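# Load circuit board into tester, latch lid, withdraw arms

## Task

Pick the circuit board out of the tray and set it flat inside the tester with its components facing up and both tester pins passing through the board's holes. The board's white connector must face the lone black post that stands apart; the reversed orientation fails. Then shut the tester lid until it latches, release everything, and pull both arms away so they end hovering in free space, contacting nothing.

## Robot and tools

ROBOT. Two Kinova Gen3 seven-joint arms, left_arm and right_arm, each ending in a Robotiq 2F-85 parallel gripper with a wrist camera. Base roots in the scene frame: left_arm at (-0.056, +0.299, 0) m, right_arm at (+0.030, -0.281, 0) m, each turned only slightly about z. Mounting plates and a metal frame behind the arms are fixed obstacles.

FRAME. All reported hand poses share one scene frame: origin on the table top midway between the arms, +x out over the table, +z up, left_arm on the +y side. The names left and right are not image sides. Each result gives end_effector_position (m) and end_effector_quat_wxyz per arm. That point lies between the pads when they are shut; fingertips reach about 19 mm past it when closed and about 6 mm when fully open. The gripper's +z runs along the fingers and its y axis is the closing direction. Printed positions may be somewhat off, worse at long reach.

THE ROW. Every command row holds 18 numbers, each in [-1, 1], always for both arms: left_arm's 7 joint values, then its gripper position and gripper speed, then the same 9 for right_arm. Joint order within an arm: elbow, shoulder, forearm roll, wrist roll, upper arm roll, waist, wrist pitch. Shoulder and forearm roll have flipped signs compared with the URDF, both in commands and in results. Joint numbers are scaled offsets, not poses: 1.0 equals 0.9985 rad for elbow, shoulder, upper arm roll and waist, and 0.8765 rad for forearm roll, wrist roll and wrist pitch. Joint ranges (URDF signs, symmetric so the flip does not change them): waist, upper arm roll, forearm roll and wrist roll ±69.115 rad; shoulder ±2.250; elbow ±2.580; wrist pitch ±2.100. A request beyond a range by more than 0.013 rad gets refused; a joint pushed to its real end reports "joint sent to its limit".

GRIPPER NUMBERS. Position is absolute: +1 fully open (85 mm), 0 about 41 mm, about -0.8 pads touching, -1 keeps closing until something blocks it. Speed: -1 about 20 mm/s, 0 about 85, +1 about 150. A full close squeezes roughly 190 to 235 N per pad. For a gentle grip, open first, then command a position just narrower than the part. To keep a gripper unchanged, resend its previous two numbers; a 0 is itself a command. position_measured_pct is about 50 minus 50 times the position reached (0 = fully open); stopping below about 90 short of the request means something is held, near 90 means the pads met on nothing or something very thin. Closing fingers also advance about 13 mm away from the wrist, so leave clearance over surfaces.

TOOLS.
execute_actions(actions): a list of actions; each action is a table of up to 15 rows, one row per 1/30 s step, 15 steps (0.5 s) per action; a short table repeats its final row. Joint values in every row are offsets from the joint angles at the start of that action, not from the preceding row; for a call's first action, from the last reported angles. An empty list just returns state and images. One malformed or out-of-range first action rejects the whole call.
move(target, speed, blocking): target is one 18-number row whose joint offsets count from the Joint positions of the latest result that printed them. speed (rad/s, 0.01 to 2, default 0.5) caps the joint with the longest way to go; all joints finish together, so the hand travels on a curve, lasting 0.5 to 10 s. It does not steer around obstacles or the other arm. blocking=false returns after 0.5 s; until a result shows the move ended, use wait or stop before other commands. The extra "move:" line gives the ending (done, off_target, moving, held, fault), limits=held or limits=none, and each arm's joint farthest from target. Faster moves and targets set deeper past a contact press harder.
wait(seconds): 0 to 10; holds last commands, returns early if a running move ends.
stop(): brakes a running move; fingers continue.
zoom_image(camera, region): camera is cam_low, cam_left_wrist or cam_right_wrist; region [x0, y0, x1, y1] in pixels, at most 504 by 504, origin top-left of the 896x504 image.
read_manual(section): only licence text; moves nothing.
finished_scene(scene): the current scene's number; ends it irreversibly, so the board, lid and arms must already be in their final state.

RESULT LINES. Joint positions (rad), Joint velocities (rad/s) and torques are listed per arm in the joint order above. Joint targets shows what the joints are currently driven toward. Each step, targets are held within 0.304 rad (elbow, shoulder, upper arm roll, waist) or 0.266 rad (wrist joints) of the measured angle, and scaled back if the hand would jump over 70 mm, so large offsets need several actions. "joint command not followed" and HELD markers in step readings mean a clearance check trimmed that arm's joint targets. Cameras: cam_low is fixed, near (1.528, 0.704, 0.243) m looking back at the table; wrist cameras ride on each hand. Calibrations are approximate.

AVOID. Contact torque reaching a load limit (49.1 N m for the four big joints, 30.9 N m for the wrist joints, including held weight) halts that arm for 10 s. Holding loads heats motors: MOTOR HOT warns at 60 °C, and at 75 °C the arm goes limp and sinks. Never let the arms strike or press on each other. Do not drop, slam or hard-push the board or lid, and never knock anything off the table. Occasional disturbances may tug a held part. The simulation keeps running while replies are being written, with the robot holding its last command.

Each tool is called after "Request:" in YAML: its name, and indented under it one key for each argument.

## Session

Request:
execute_actions:
  actions: []

Scene clock: 0.00 s.
left_arm: end_effector_position=(+0.3620, +0.9880, +0.2962) position_measured_pct=0.0 end_effector_quat_wxyz=(+0.494, -0.372, +0.711, +0.333) | right_arm: end_effector_position=(+0.5145, -0.3528, +0.2655) position_measured_pct=0.0 end_effector_quat_wxyz=(+0.555, -0.127, +0.812, +0.130)
Joint names: [elbow, shoulder, forearm roll, wrist roll, upper arm roll, waist, wrist pitch]
Joint positions: left_arm=[ 1.596 -0.724  0.021  1.562 -0.124 -0.997 -0.452] | right_arm=[ 2.352 -0.487  2.059  4.435 -0.653  1.051  0.762]
Joint velocities: left_arm=[-0.    -0.001 -0.     0.     0.     0.     0.001] | right_arm=[-0.001 -0.     0.    -0.    -0.     0.     0.   ]
Joint torques (N m, as the joint torque sensors report them, + toward a larger Joint positions number): no reading
Joint targets: left_arm=[1.596 -0.724 0.021 1.562 -0.124 -0.997 -0.452] | right_arm=[2.352 -0.487 2.059 4.435 -0.653 1.051 0.762]

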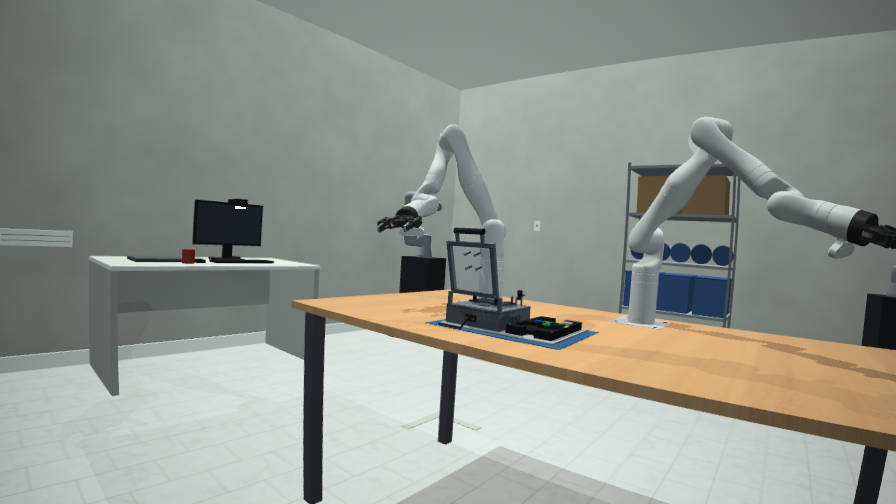

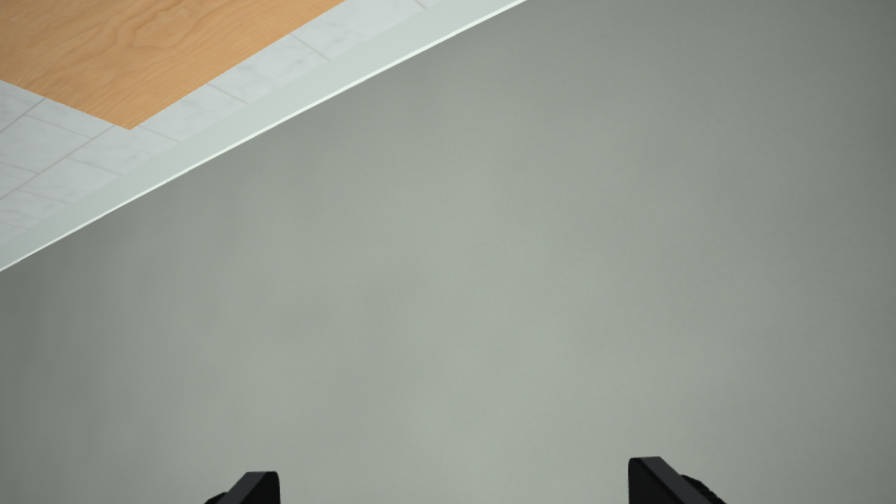

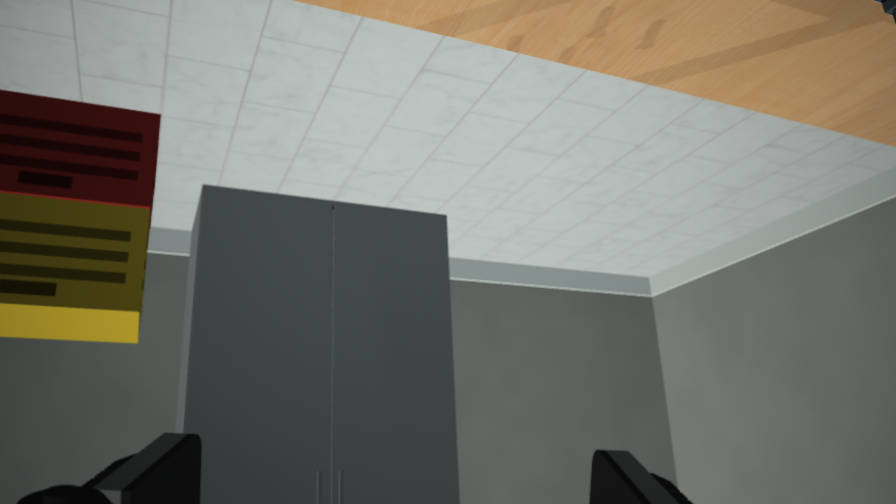

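Request:
zoom_image:
  camera: "cam_low"
  region: [400, 210, 640, 360]

Region (400, 210, 640, 360) of cam_low's 896x504 image, scaled by 2.100, with more detail than that image has; it fills the top 315 rows of this view, and the rest is white.

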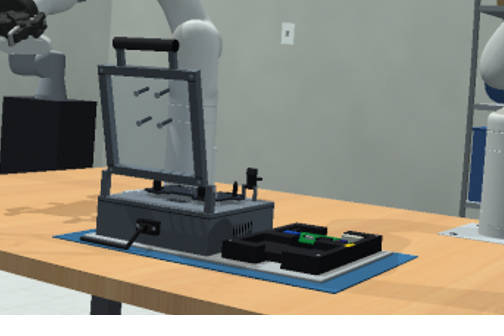

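Request:
move:
  target: [-0.478,0.267,-0.024,-1,0.124,0.6,1,1,0,0,0,0,0,0,0,0,1,0]
  speed: 1.2

Request:
move:
  target: [0,0,0,-1,0,0.632,1,1,0,0,0,0,0,0,0,0,1,0]
  speed: 1.2

Request:
move:
  target: [0,0,0,-1,0,0,0.302,1,0,0,0,0,0,0,0,0,1,0]
  speed: 1.2

Request:
move:
  target: [0,0,0,-0.58,0,0,0,1,0,0,0,0,0,0,0,0,1,0]
  speed: 1.2

Scene clock: 2.00 s.
left_arm: end_effector_position=(+0.6831, +0.5584, +0.5307) position_measured_pct=0.0 end_effector_quat_wxyz=(+0.437, +0.215, +0.814, +0.317) | right_arm: end_effector_position=(+0.5145, -0.3528, +0.2655) position_measured_pct=0.0 end_effector_quat_wxyz=(+0.555, -0.127, +0.812, +0.130)
Joint names: [elbow, shoulder, forearm roll, wrist roll, upper arm roll, waist, wrist pitch]
Joint positions: left_arm=[ 1.119 -0.458  0.     0.685  0.    -0.398  0.425] | right_arm=[ 2.352 -0.487  2.059  4.435 -0.653  1.051  0.762]
Joint velocities: left_arm=[-0.     0.    -0.    -0.     0.001  0.004 -0.   ] | right_arm=[-0.001  0.    -0.     0.    -0.     0.     0.   ]
Joint torques (N m, as the joint torque sensors report them, + toward a larger Joint positions number): left_arm=[-12.29  19.88  -0.01   0.28   0.61   0.53  -2.17] | right_arm=[-4.4  11.49  0.52  0.13 -2.52  0.21  2.77]
Joint targets: left_arm=[1.119 -0.458 0.000 0.685 0.000 -0.398 0.425] | right_arm=[2.352 -0.487 2.059 4.435 -0.653 1.051 0.762]
move: done; limits=none; left_arm: farthest joint: the waist, 0.000 radians from its target (0.599 radians at the start); right_arm: farthest joint: the waist, 0.000 radians from its target (0.000 radians at the start)
camera_calibration (this result's frames):
cam_left_wrist: T_world_to_cam=[[0.0851057, 0.67105, 0.736512, -0.822824], [0.557451, -0.644744, 0.523024, -0.229448], [0.825836, 0.366057, -0.428949, -0.394165], [0, 0, 0, 1]] pos_world=[0.523449, 0.548507, 0.556949]
cam_right_wrist: T_world_to_cam=[[-0.395136, 0.916639, 0.060335, 0.498462], [0.31142, 0.0718745, 0.94755, -0.338168], [0.864225, 0.393201, -0.31386, -0.0776504], [0, 0, 0, 1]] pos_world=[0.36938, -0.402072, 0.265985]

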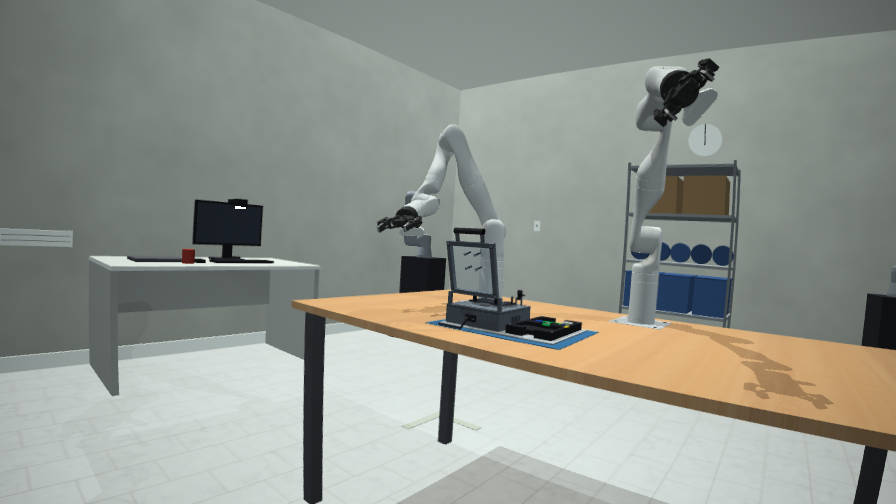

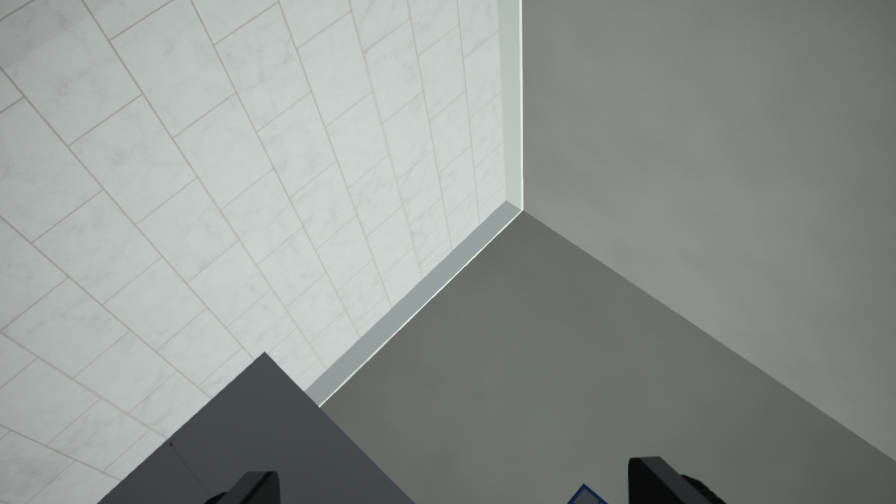

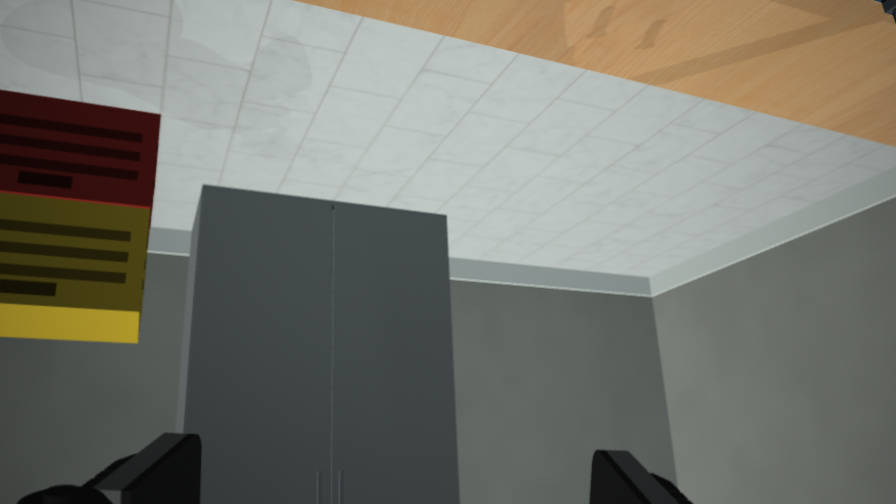

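Scene clock: 3.63 s.
left_arm: end_effector_position=(+0.4988, +0.1247, +0.3601) position_measured_pct=0.0 end_effector_quat_wxyz=(+0.096, +0.841, +0.525, +0.090) | right_arm: end_effector_position=(+0.5145, -0.3528, +0.2655) position_measured_pct=0.0 end_effector_quat_wxyz=(+0.555, -0.127, +0.812, +0.130)
Joint names: [elbow, shoulder, forearm roll, wrist roll, upper arm roll, waist, wrist pitch]
Joint positions: left_arm=[ 1.119 -0.458  0.    -0.191  0.     0.233  1.302] | right_arm=[ 2.352 -0.487  2.059  4.435 -0.653  1.051  0.762]
Joint velocities: left_arm=[ 0.     0.     0.    -0.    -0.     0.002 -0.   ] | right_arm=[ 0.     0.    -0.    -0.     0.    -0.001 -0.   ]
Joint torques (N m, as the joint torque sensors report them, + toward a larger Joint positions number): left_arm=[-10.42  18.48  -0.04   0.26   0.29  -0.05  -0.75] | right_arm=[-4.4  11.39  0.49  0.25 -2.58  0.09  2.78]
Joint targets: left_arm=[1.119 -0.458 0.000 -0.191 0.000 0.233 1.302] | right_arm=[2.352 -0.487 2.059 4.435 -0.653 1.051 0.762]
move: done; limits=none; left_arm: farthest joint: the waist, 0.000 radians from its target (0.631 radians at the start); right_arm: farthest joint: the waist, 0.000 radians from its target (0.000 radians at the start)
camera_calibration (this result's frames):
cam_left_wrist: T_world_to_cam=[[0.840799, -0.470322, 0.268059, -0.456371], [-0.460334, -0.881733, -0.103148, 0.445535], [0.284869, -0.0366699, -0.957865, 0.354067], [0, 0, 0, 1]] pos_world=[0.487949, 0.191185, 0.507438]
cam_right_wrist: T_world_to_cam=[[-0.395136, 0.916639, 0.0603343, 0.498463], [0.311419, 0.0718743, 0.947551, -0.338168], [0.864226, 0.3932, -0.313859, -0.0776518], [0, 0, 0, 1]] pos_world=[0.369381, -0.402072, 0.265985]

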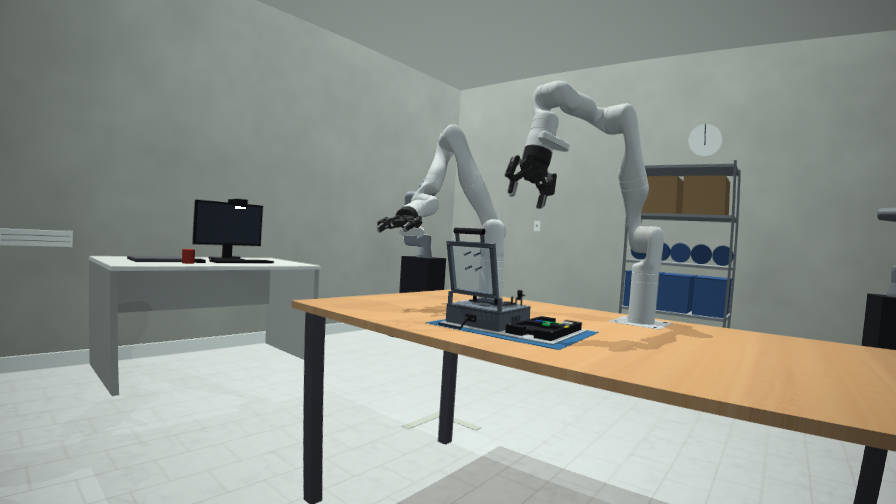

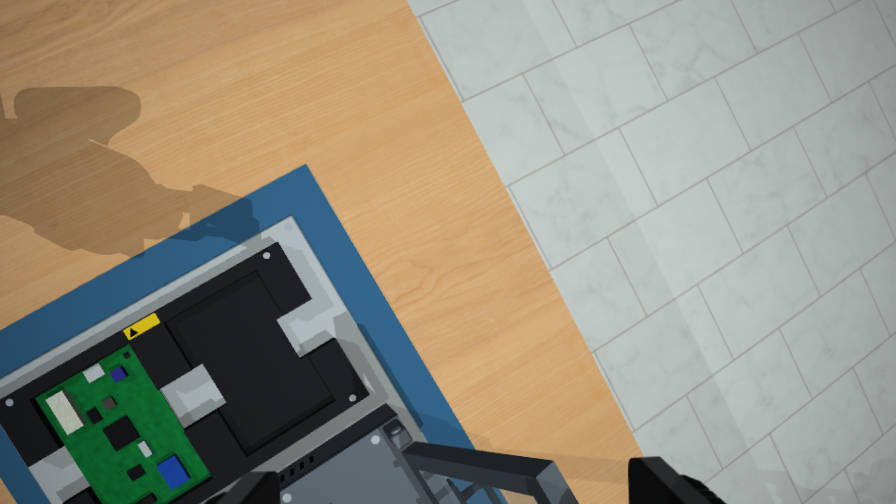

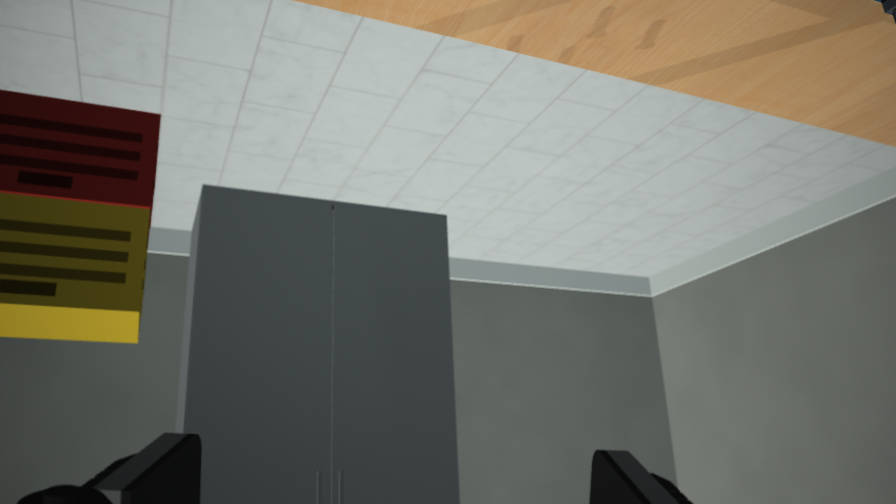

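Scene clock: 4.93 s.
left_arm: end_effector_position=(+0.4201, +0.1458, +0.3493) position_measured_pct=0.0 end_effector_quat_wxyz=(-0.000, +0.993, +0.120, -0.000) | right_arm: end_effector_position=(+0.5145, -0.3528, +0.2655) position_measured_pct=0.0 end_effector_quat_wxyz=(+0.555, -0.127, +0.812, +0.130)
Joint names: [elbow, shoulder, forearm roll, wrist roll, upper arm roll, waist, wrist pitch]
Joint positions: left_arm=[ 1.119 -0.458  0.    -1.068  0.     0.233  1.566] | right_arm=[ 2.352 -0.487  2.059  4.435 -0.653  1.051  0.762]
Joint velocities: left_arm=[-0.    -0.001  0.     0.     0.    -0.     0.001] | right_arm=[-0.001 -0.001  0.     0.001  0.     0.     0.   ]
Joint torques (N m, as the joint torque sensors report them, + toward a larger Joint positions number): left_arm=[-9.66 17.37 -0.23  0.13  0.74  0.33  0.  ] | right_arm=[-4.41 11.43  0.54  0.25 -2.62  0.03  2.81]
Joint targets: left_arm=[1.119 -0.458 0.000 -1.068 0.000 0.233 1.566] | right_arm=[2.352 -0.487 2.059 4.435 -0.653 1.051 0.762]
move: done; limits=none; left_arm: farthest joint: the waist, 0.000 radians from its target (0.000 radians at the start); right_arm: farthest joint: the waist, 0.000 radians from its target (0.000 radians at the start)
camera_calibration (this result's frames):
cam_left_wrist: T_world_to_cam=[[0.192306, -0.981225, 0.0147095, 0.0580088], [-0.980333, -0.192765, -0.0422974, 0.523574], [0.0443388, -0.0062862, -0.998997, 0.47793], [0, 0, 0, 1]] pos_world=[0.480931, 0.160851, 0.498743]
cam_right_wrist: T_world_to_cam=[[-0.395135, 0.91664, 0.060334, 0.498463], [0.311417, 0.0718737, 0.947551, -0.338168], [0.864227, 0.3932, -0.313857, -0.0776532], [0, 0, 0, 1]] pos_world=[0.369382, -0.402073, 0.265985]

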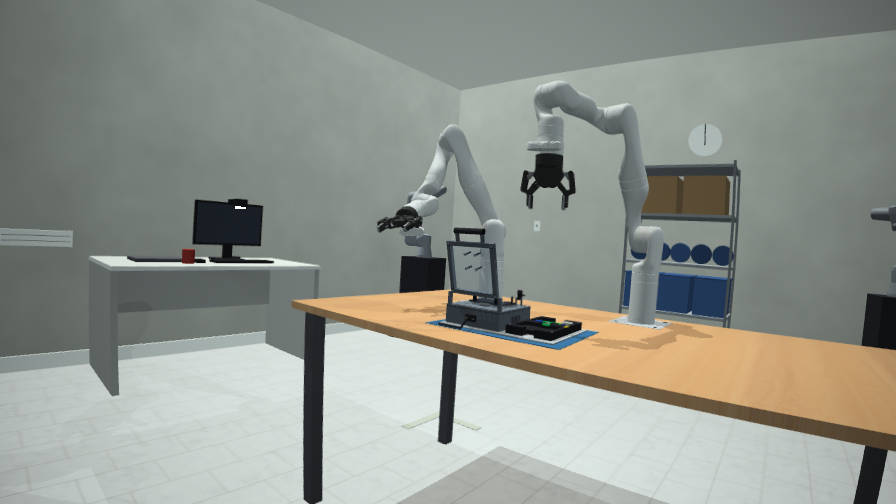

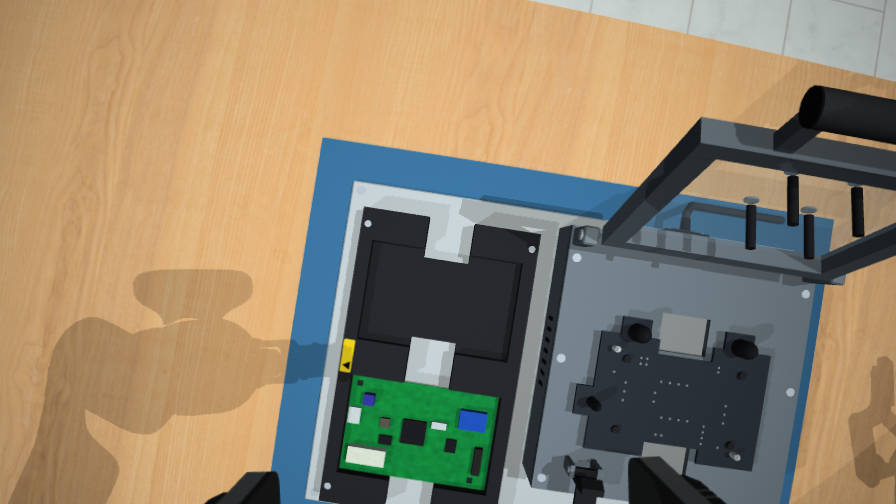

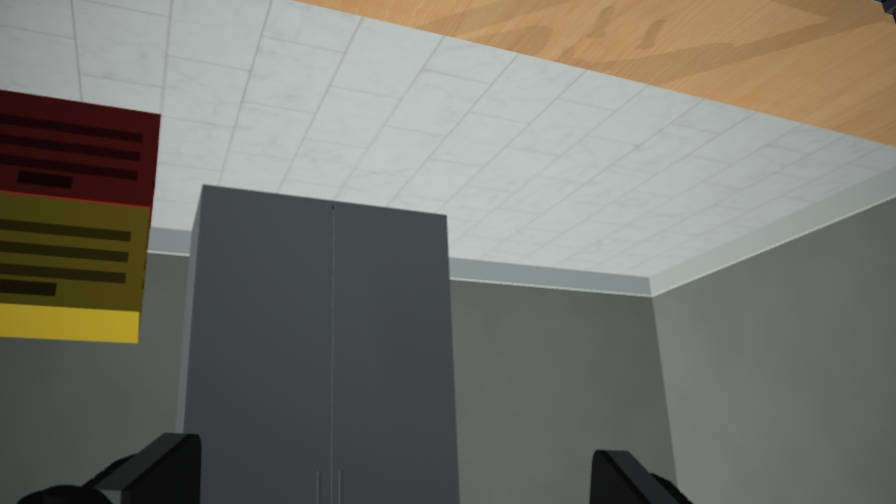

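Scene clock: 5.90 s.
left_arm: end_effector_position=(+0.4201, +0.1458, +0.3493) position_measured_pct=0.0 end_effector_quat_wxyz=(-0.000, +0.991, -0.133, -0.000) | right_arm: end_effector_position=(+0.5145, -0.3528, +0.2655) position_measured_pct=0.0 end_effector_quat_wxyz=(+0.555, -0.127, +0.812, +0.130)
Joint names: [elbow, shoulder, forearm roll, wrist roll, upper arm roll, waist, wrist pitch]
Joint positions: left_arm=[ 1.119 -0.458  0.    -1.576  0.     0.233  1.566] | right_arm=[ 2.352 -0.487  2.059  4.435 -0.653  1.051  0.762]
Joint velocities: left_arm=[-0. -0.  0.  0.  0. -0. -0.] | right_arm=[-0.001 -0.     0.     0.    -0.    -0.001  0.   ]
Joint torques (N m, as the joint torque sensors report them, + toward a larger Joint positions number): left_arm=[-9.78 17.61 -0.1   0.08  0.35  0.17 -0.1 ] | right_arm=[-4.55 11.42  0.53  0.28 -2.56  0.21  2.85]
Joint targets: left_arm=[1.119 -0.458 0.000 -1.576 0.000 0.233 1.566] | right_arm=[2.352 -0.487 2.059 4.435 -0.653 1.051 0.762]
move: done; limits=none; left_arm: farthest joint: the waist, 0.000 radians from its target (0.000 radians at the start); right_arm: farthest joint: the waist, 0.000 radians from its target (0.000 radians at the start)
camera_calibration (this result's frames):
cam_left_wrist: T_world_to_cam=[[-0.30965, -0.95073, 0.0151298, 0.264293], [-0.950193, 0.308805, -0.0420966, 0.437718], [0.0353503, -0.0274114, -0.998999, 0.484786], [0, 0, 0, 1]] pos_world=[0.480617, 0.12939, 0.498728]
cam_right_wrist: T_world_to_cam=[[-0.395134, 0.91664, 0.0603333, 0.498464], [0.311415, 0.0718734, 0.947552, -0.338168], [0.864228, 0.393199, -0.313855, -0.0776546], [0, 0, 0, 1]] pos_world=[0.369382, -0.402073, 0.265986]

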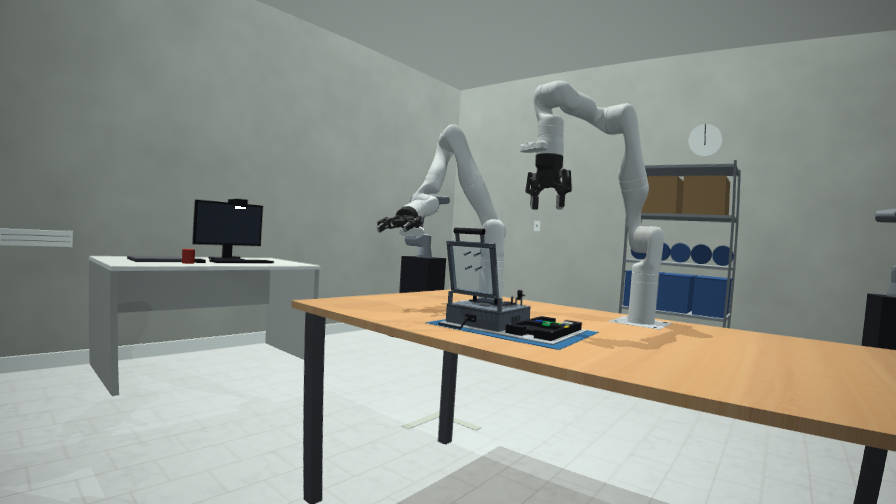

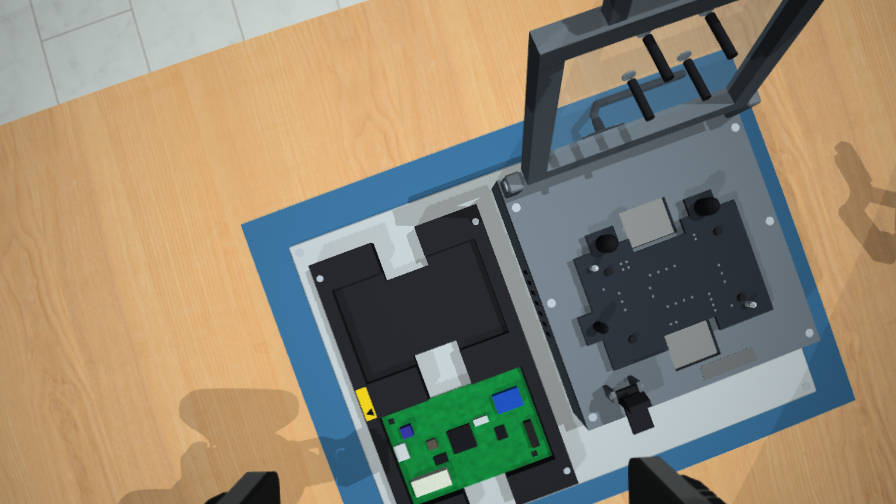

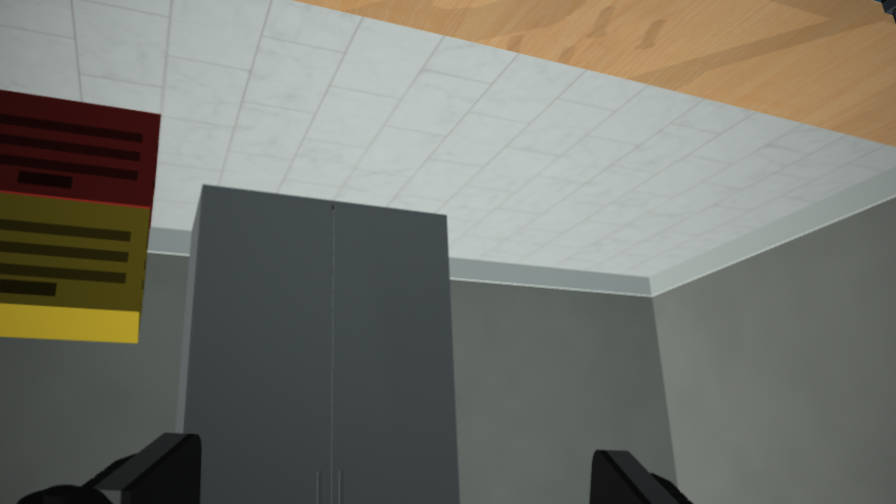

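Request:
move:
  target: [0.6645,-0.081,0,-1,0,0.015,-0.851,1,0,0,0,0,0,0,0,0,1,0]
  speed: 1.0

Request:
move:
  target: [0,0,0,-0.423,0,0,0,1,0,0,0,0,0,0,0,0,1,0]
  speed: 1.0

Scene clock: 7.70 s.
left_arm: end_effector_position=(+0.3659, +0.1534, +0.1205) position_measured_pct=0.0 end_effector_quat_wxyz=(-0.000, +0.837, -0.548, +0.000) | right_arm: end_effector_position=(+0.5145, -0.3528, +0.2655) position_measured_pct=0.0 end_effector_quat_wxyz=(+0.555, -0.127, +0.812, +0.130)
Joint names: [elbow, shoulder, forearm roll, wrist roll, upper arm roll, waist, wrist pitch]
Joint positions: left_arm=[ 1.782 -0.539  0.    -2.453  0.     0.248  0.82 ] | right_arm=[ 2.352 -0.487  2.059  4.435 -0.653  1.051  0.762]
Joint velocities: left_arm=[ 0.     0.001  0.    -0.     0.    -0.    -0.   ] | right_arm=[ 0.     0.     0.    -0.    -0.     0.001 -0.   ]
Joint torques (N m, as the joint torque sensors report them, + toward a larger Joint positions number): left_arm=[-7.2  16.47 -0.12  0.1   0.59 -0.12 -0.09] | right_arm=[-4.63 11.45  0.5   0.37 -2.5   0.02  2.77]
Joint targets: left_arm=[1.782 -0.538 0.000 -2.453 0.000 0.248 0.820] | right_arm=[2.352 -0.487 2.059 4.435 -0.653 1.051 0.762]
move: done; limits=none; left_arm: farthest joint: the waist, 0.000 radians from its target (0.015 radians at the start); right_arm: farthest joint: the waist, 0.000 radians from its target (0.000 radians at the start)
camera_calibration (this result's frames):
cam_left_wrist: T_world_to_cam=[[-0.934319, -0.356131, 0.0148107, 0.395548], [-0.356436, 0.933318, -0.0432549, 0.0613186], [0.00158133, -0.045693, -0.998954, 0.273461], [0, 0, 0, 1]] pos_world=[0.390991, 0.0961325, 0.269969]
cam_right_wrist: T_world_to_cam=[[-0.395134, 0.91664, 0.060333, 0.498465], [0.311414, 0.0718728, 0.947552, -0.338169], [0.864228, 0.393199, -0.313854, -0.0776559], [0, 0, 0, 1]] pos_world=[0.369383, -0.402073, 0.265986]

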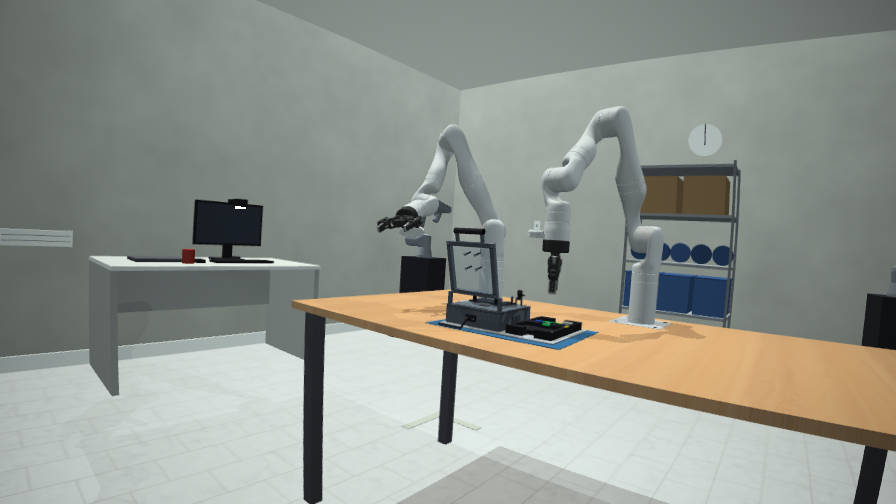

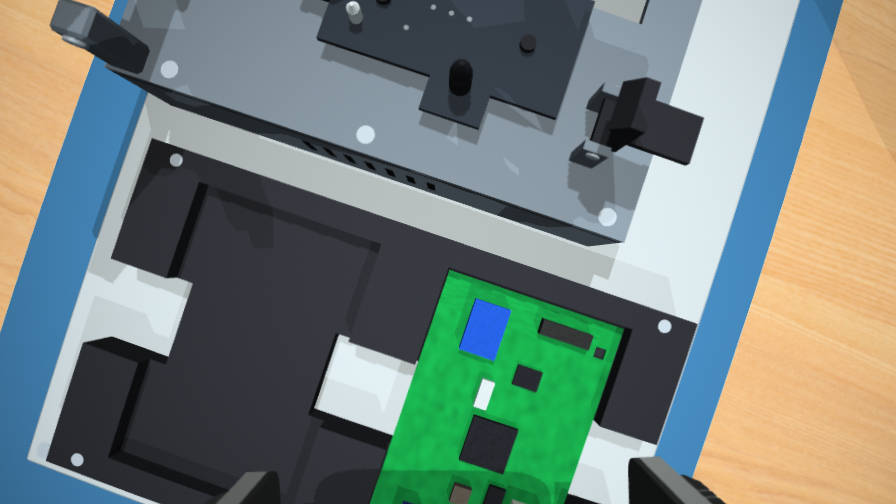

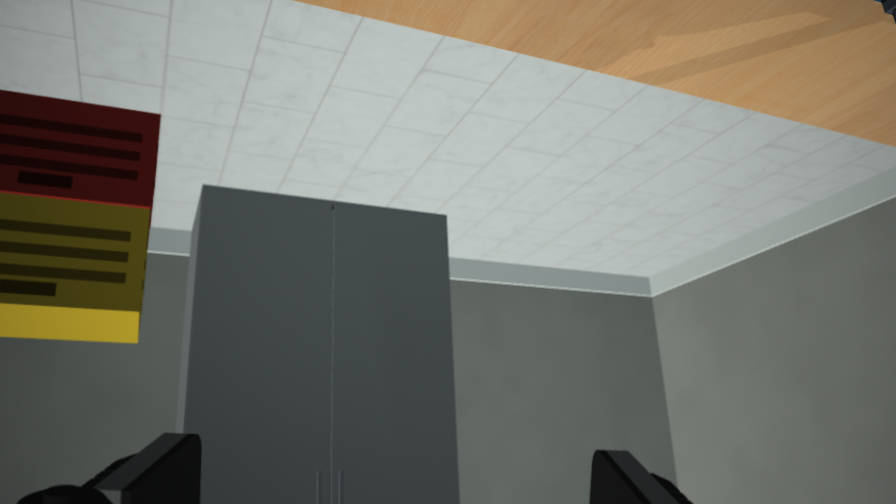

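Scene clock: 8.60 s.
left_arm: end_effector_position=(+0.3659, +0.1534, +0.1205) position_measured_pct=0.0 end_effector_quat_wxyz=(-0.000, +0.721, -0.693, +0.000) | right_arm: end_effector_position=(+0.5145, -0.3528, +0.2655) position_measured_pct=0.0 end_effector_quat_wxyz=(+0.555, -0.127, +0.812, +0.130)
Joint names: [elbow, shoulder, forearm roll, wrist roll, upper arm roll, waist, wrist pitch]
Joint positions: left_arm=[ 1.782 -0.539  0.    -2.824  0.     0.248  0.82 ] | right_arm=[ 2.352 -0.487  2.059  4.435 -0.653  1.051  0.762]
Joint velocities: left_arm=[-0.001  0.    -0.     0.    -0.     0.    -0.   ] | right_arm=[-0.    -0.001 -0.     0.     0.    -0.001 -0.   ]
Joint torques (N m, as the joint torque sensors report them, + toward a larger Joint positions number): left_arm=[-7.13 16.28 -0.1   0.02  1.19  0.36 -0.25] | right_arm=[-4.56 11.51  0.46  0.29 -2.57  0.03  2.76]
Joint targets: left_arm=[1.782 -0.539 0.000 -2.824 0.000 0.248 0.820] | right_arm=[2.352 -0.487 2.059 4.435 -0.653 1.051 0.762]
move: done; limits=none; left_arm: farthest joint: the waist, 0.000 radians from its target (0.000 radians at the start); right_arm: farthest joint: the waist, 0.000 radians from its target (0.000 radians at the start)
camera_calibration (this result's frames):
cam_left_wrist: T_world_to_cam=[[-0.999869, 0.00660885, 0.0147517, 0.363905], [0.00596818, 0.999055, -0.0430596, -0.081375], [-0.0150224, -0.042966, -0.998964, 0.279119], [0, 0, 0, 1]] pos_world=[0.368536, 0.0908857, 0.269957]
cam_right_wrist: T_world_to_cam=[[-0.395133, 0.91664, 0.0603326, 0.498465], [0.311412, 0.0718723, 0.947553, -0.338169], [0.864229, 0.393198, -0.313852, -0.0776572], [0, 0, 0, 1]] pos_world=[0.369384, -0.402074, 0.265986]

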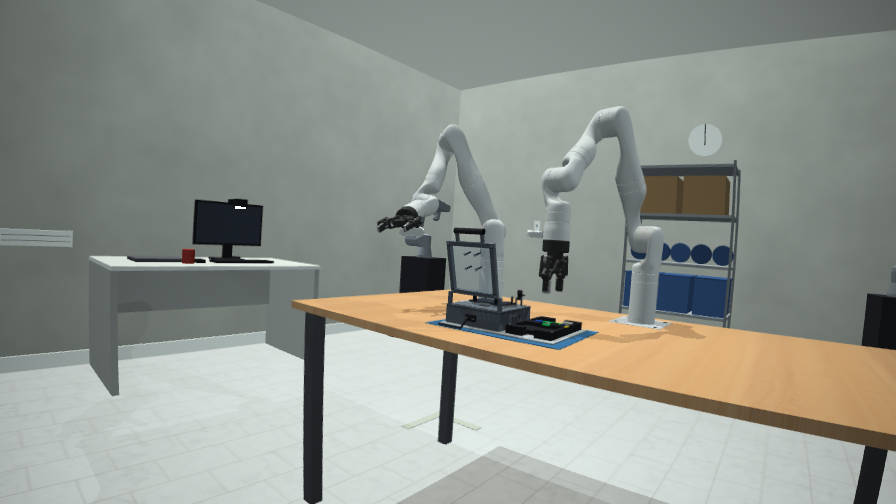

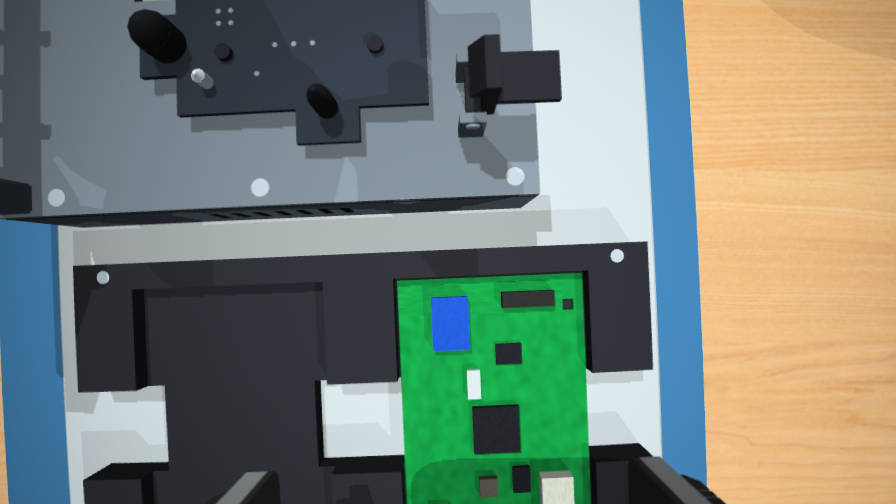

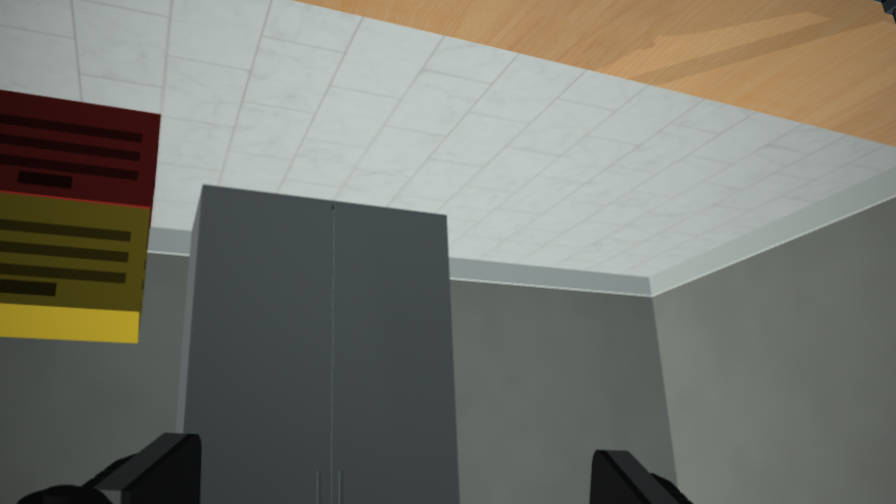

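Request:
move:
  target: [0.1105,-0.085,0,0.0125,0,0.011,-0.2225,1,0,0,0,0,0,0,0,0,1,0]
  speed: 0.4

Scene clock: 9.67 s.
left_arm: end_effector_position=(+0.3488, +0.1533, +0.0604) position_measured_pct=0.0 end_effector_quat_wxyz=(-0.000, +0.721, -0.693, +0.000) | right_arm: end_effector_position=(+0.5145, -0.3528, +0.2655) position_measured_pct=0.0 end_effector_quat_wxyz=(+0.555, -0.127, +0.812, +0.130)
Joint names: [elbow, shoulder, forearm roll, wrist roll, upper arm roll, waist, wrist pitch]
Joint positions: left_arm=[ 1.892 -0.623  0.    -2.813  0.     0.259  0.625] | right_arm=[ 2.352 -0.487  2.059  4.435 -0.653  1.051  0.762]
Joint velocities: left_arm=[ 0.    -0.003 -0.    -0.     0.     0.001 -0.   ] | right_arm=[-0.001 -0.     0.     0.001 -0.     0.001  0.   ]
Joint torques (N m, as the joint torque sensors report them, + toward a larger Joint positions number): left_arm=[-5.69 16.29  0.03  0.25  0.56  0.26 -0.02] | right_arm=[-4.45 11.45  0.53  0.3  -2.5   0.15  2.76]
Joint targets: left_arm=[1.892 -0.623 0.000 -2.813 0.000 0.259 0.625] | right_arm=[2.352 -0.487 2.059 4.435 -0.653 1.051 0.762]
move: done; limits=none; left_arm: farthest joint: the shoulder, 0.001 radians from its target (0.085 radians at the start); right_arm: farthest joint: the waist, 0.000 radians from its target (0.000 radians at the start)
camera_calibration (this result's frames):
cam_left_wrist: T_world_to_cam=[[-0.999869, 0.00662625, 0.0147457, 0.347729], [0.00598443, 0.999051, -0.0431519, -0.0837939], [-0.0150176, -0.0430581, -0.99896, 0.21888], [0, 0, 0, 1]] pos_world=[0.351472, 0.0908347, 0.209909]
cam_right_wrist: T_world_to_cam=[[-0.395133, 0.916641, 0.0603322, 0.498466], [0.311411, 0.0718718, 0.947554, -0.338169], [0.86423, 0.393197, -0.313851, -0.0776587], [0, 0, 0, 1]] pos_world=[0.369385, -0.402074, 0.265986]

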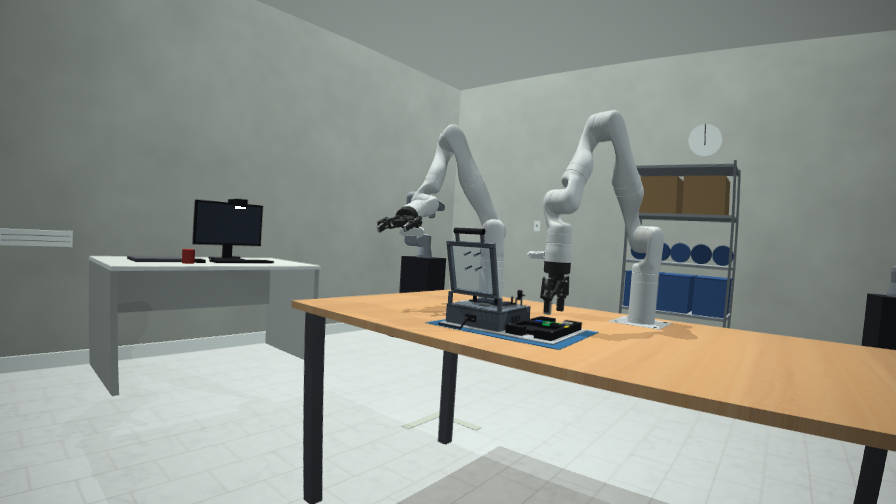

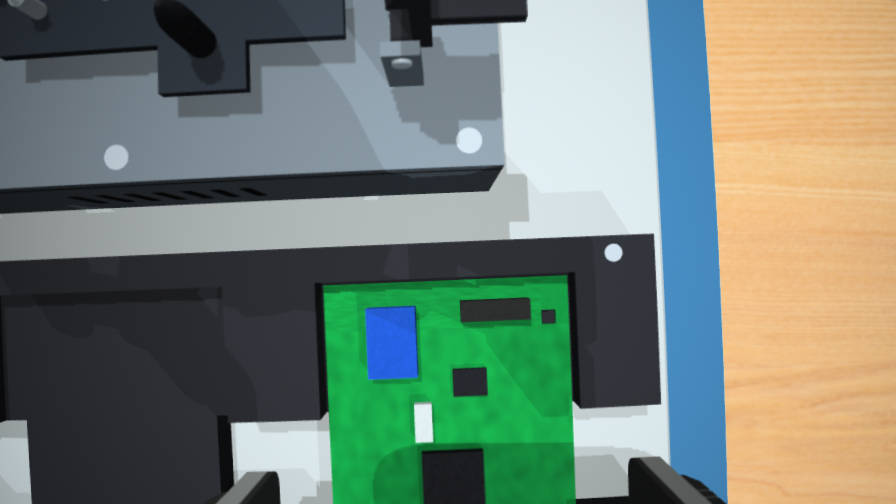

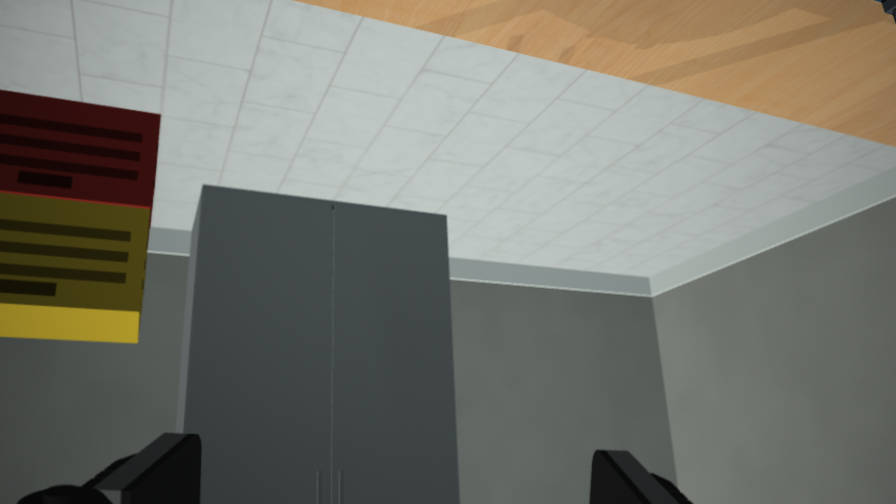

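Request:
move:
  target: [0.019,-0.072,0,0.008,0,0.007,-0.103,1,0,0,0,0,0,0,0,0,1,0]
  speed: 0.15

Scene clock: 10.73 s.
left_arm: end_effector_position=(+0.3477, +0.1505, +0.0264) position_measured_pct=0.0 end_effector_quat_wxyz=(-0.000, +0.721, -0.693, +0.000) | right_arm: end_effector_position=(+0.5145, -0.3528, +0.2655) position_measured_pct=0.0 end_effector_quat_wxyz=(+0.555, -0.127, +0.812, +0.130)
Joint names: [elbow, shoulder, forearm roll, wrist roll, upper arm roll, waist, wrist pitch]
Joint positions: left_arm=[ 1.911 -0.695  0.    -2.806  0.     0.266  0.535] | right_arm=[ 2.352 -0.487  2.059  4.435 -0.653  1.051  0.762]
Joint velocities: left_arm=[ 0.    -0.003  0.    -0.     0.     0.001 -0.001] | right_arm=[ 0.    -0.001 -0.     0.001  0.     0.001  0.   ]
Joint torques (N m, as the joint torque sensors report them, + toward a larger Joint positions number): left_arm=[-4.68 16.82 -0.11  0.02  0.62 -0.11  0.02] | right_arm=[-4.57 11.47  0.49  0.35 -2.42  0.06  2.8 ]
Joint targets: left_arm=[1.911 -0.695 0.000 -2.806 0.000 0.266 0.535] | right_arm=[2.352 -0.487 2.059 4.435 -0.653 1.051 0.762]
move: done; limits=none; left_arm: farthest joint: the waist, 0.000 radians from its target (0.007 radians at the start); right_arm: farthest joint: the waist, 0.000 radians from its target (0.000 radians at the start)
camera_calibration (this result's frames):
cam_left_wrist: T_world_to_cam=[[-0.999866, 0.00656605, 0.0150182, 0.347153], [0.00591294, 0.999052, -0.0431263, -0.0824302], [-0.0152871, -0.0430317, -0.998957, 0.184823], [0, 0, 0, 1]] pos_world=[0.350419, 0.0880259, 0.175862]
cam_right_wrist: T_world_to_cam=[[-0.395132, 0.916641, 0.0603316, 0.498467], [0.311409, 0.0718714, 0.947554, -0.338169], [0.864231, 0.393197, -0.313849, -0.0776601], [0, 0, 0, 1]] pos_world=[0.369386, -0.402075, 0.265987]

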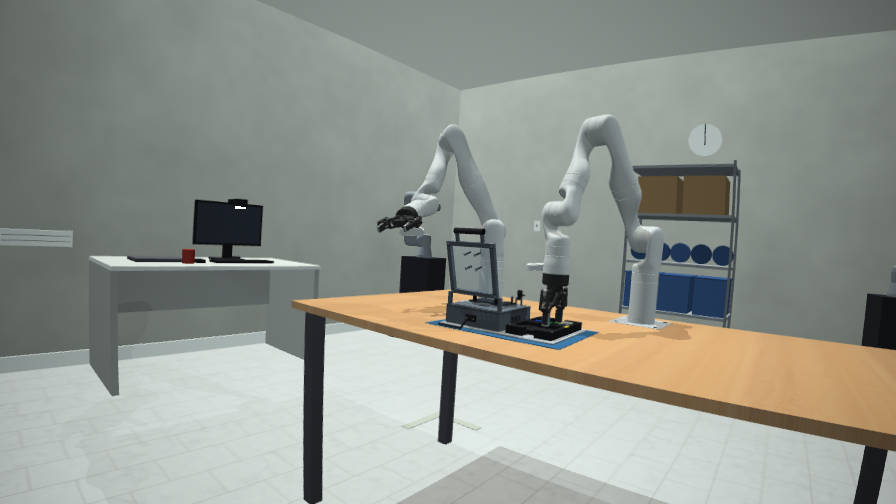

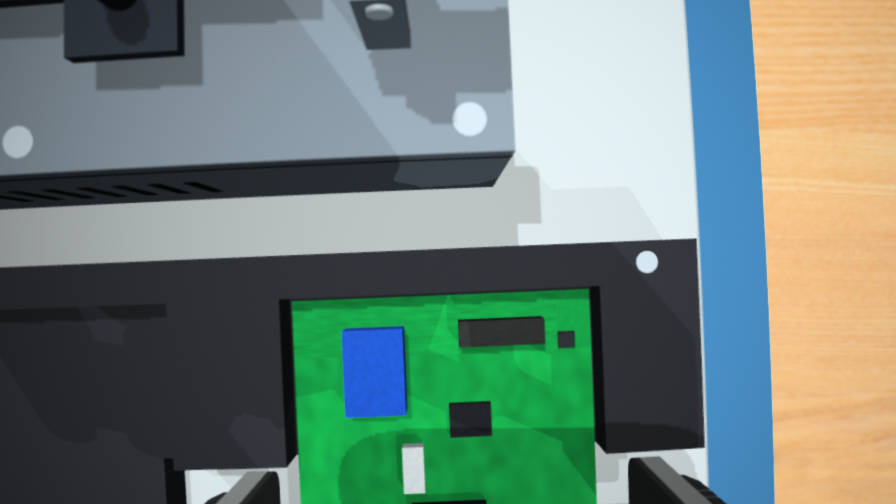

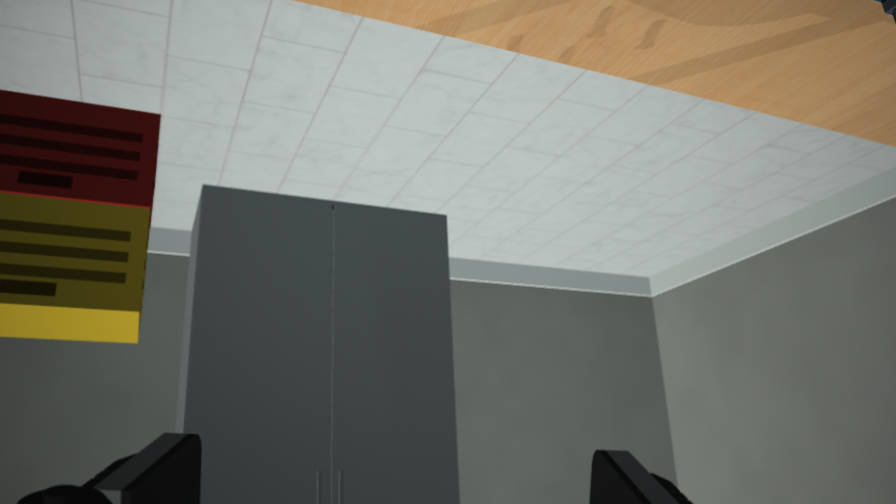

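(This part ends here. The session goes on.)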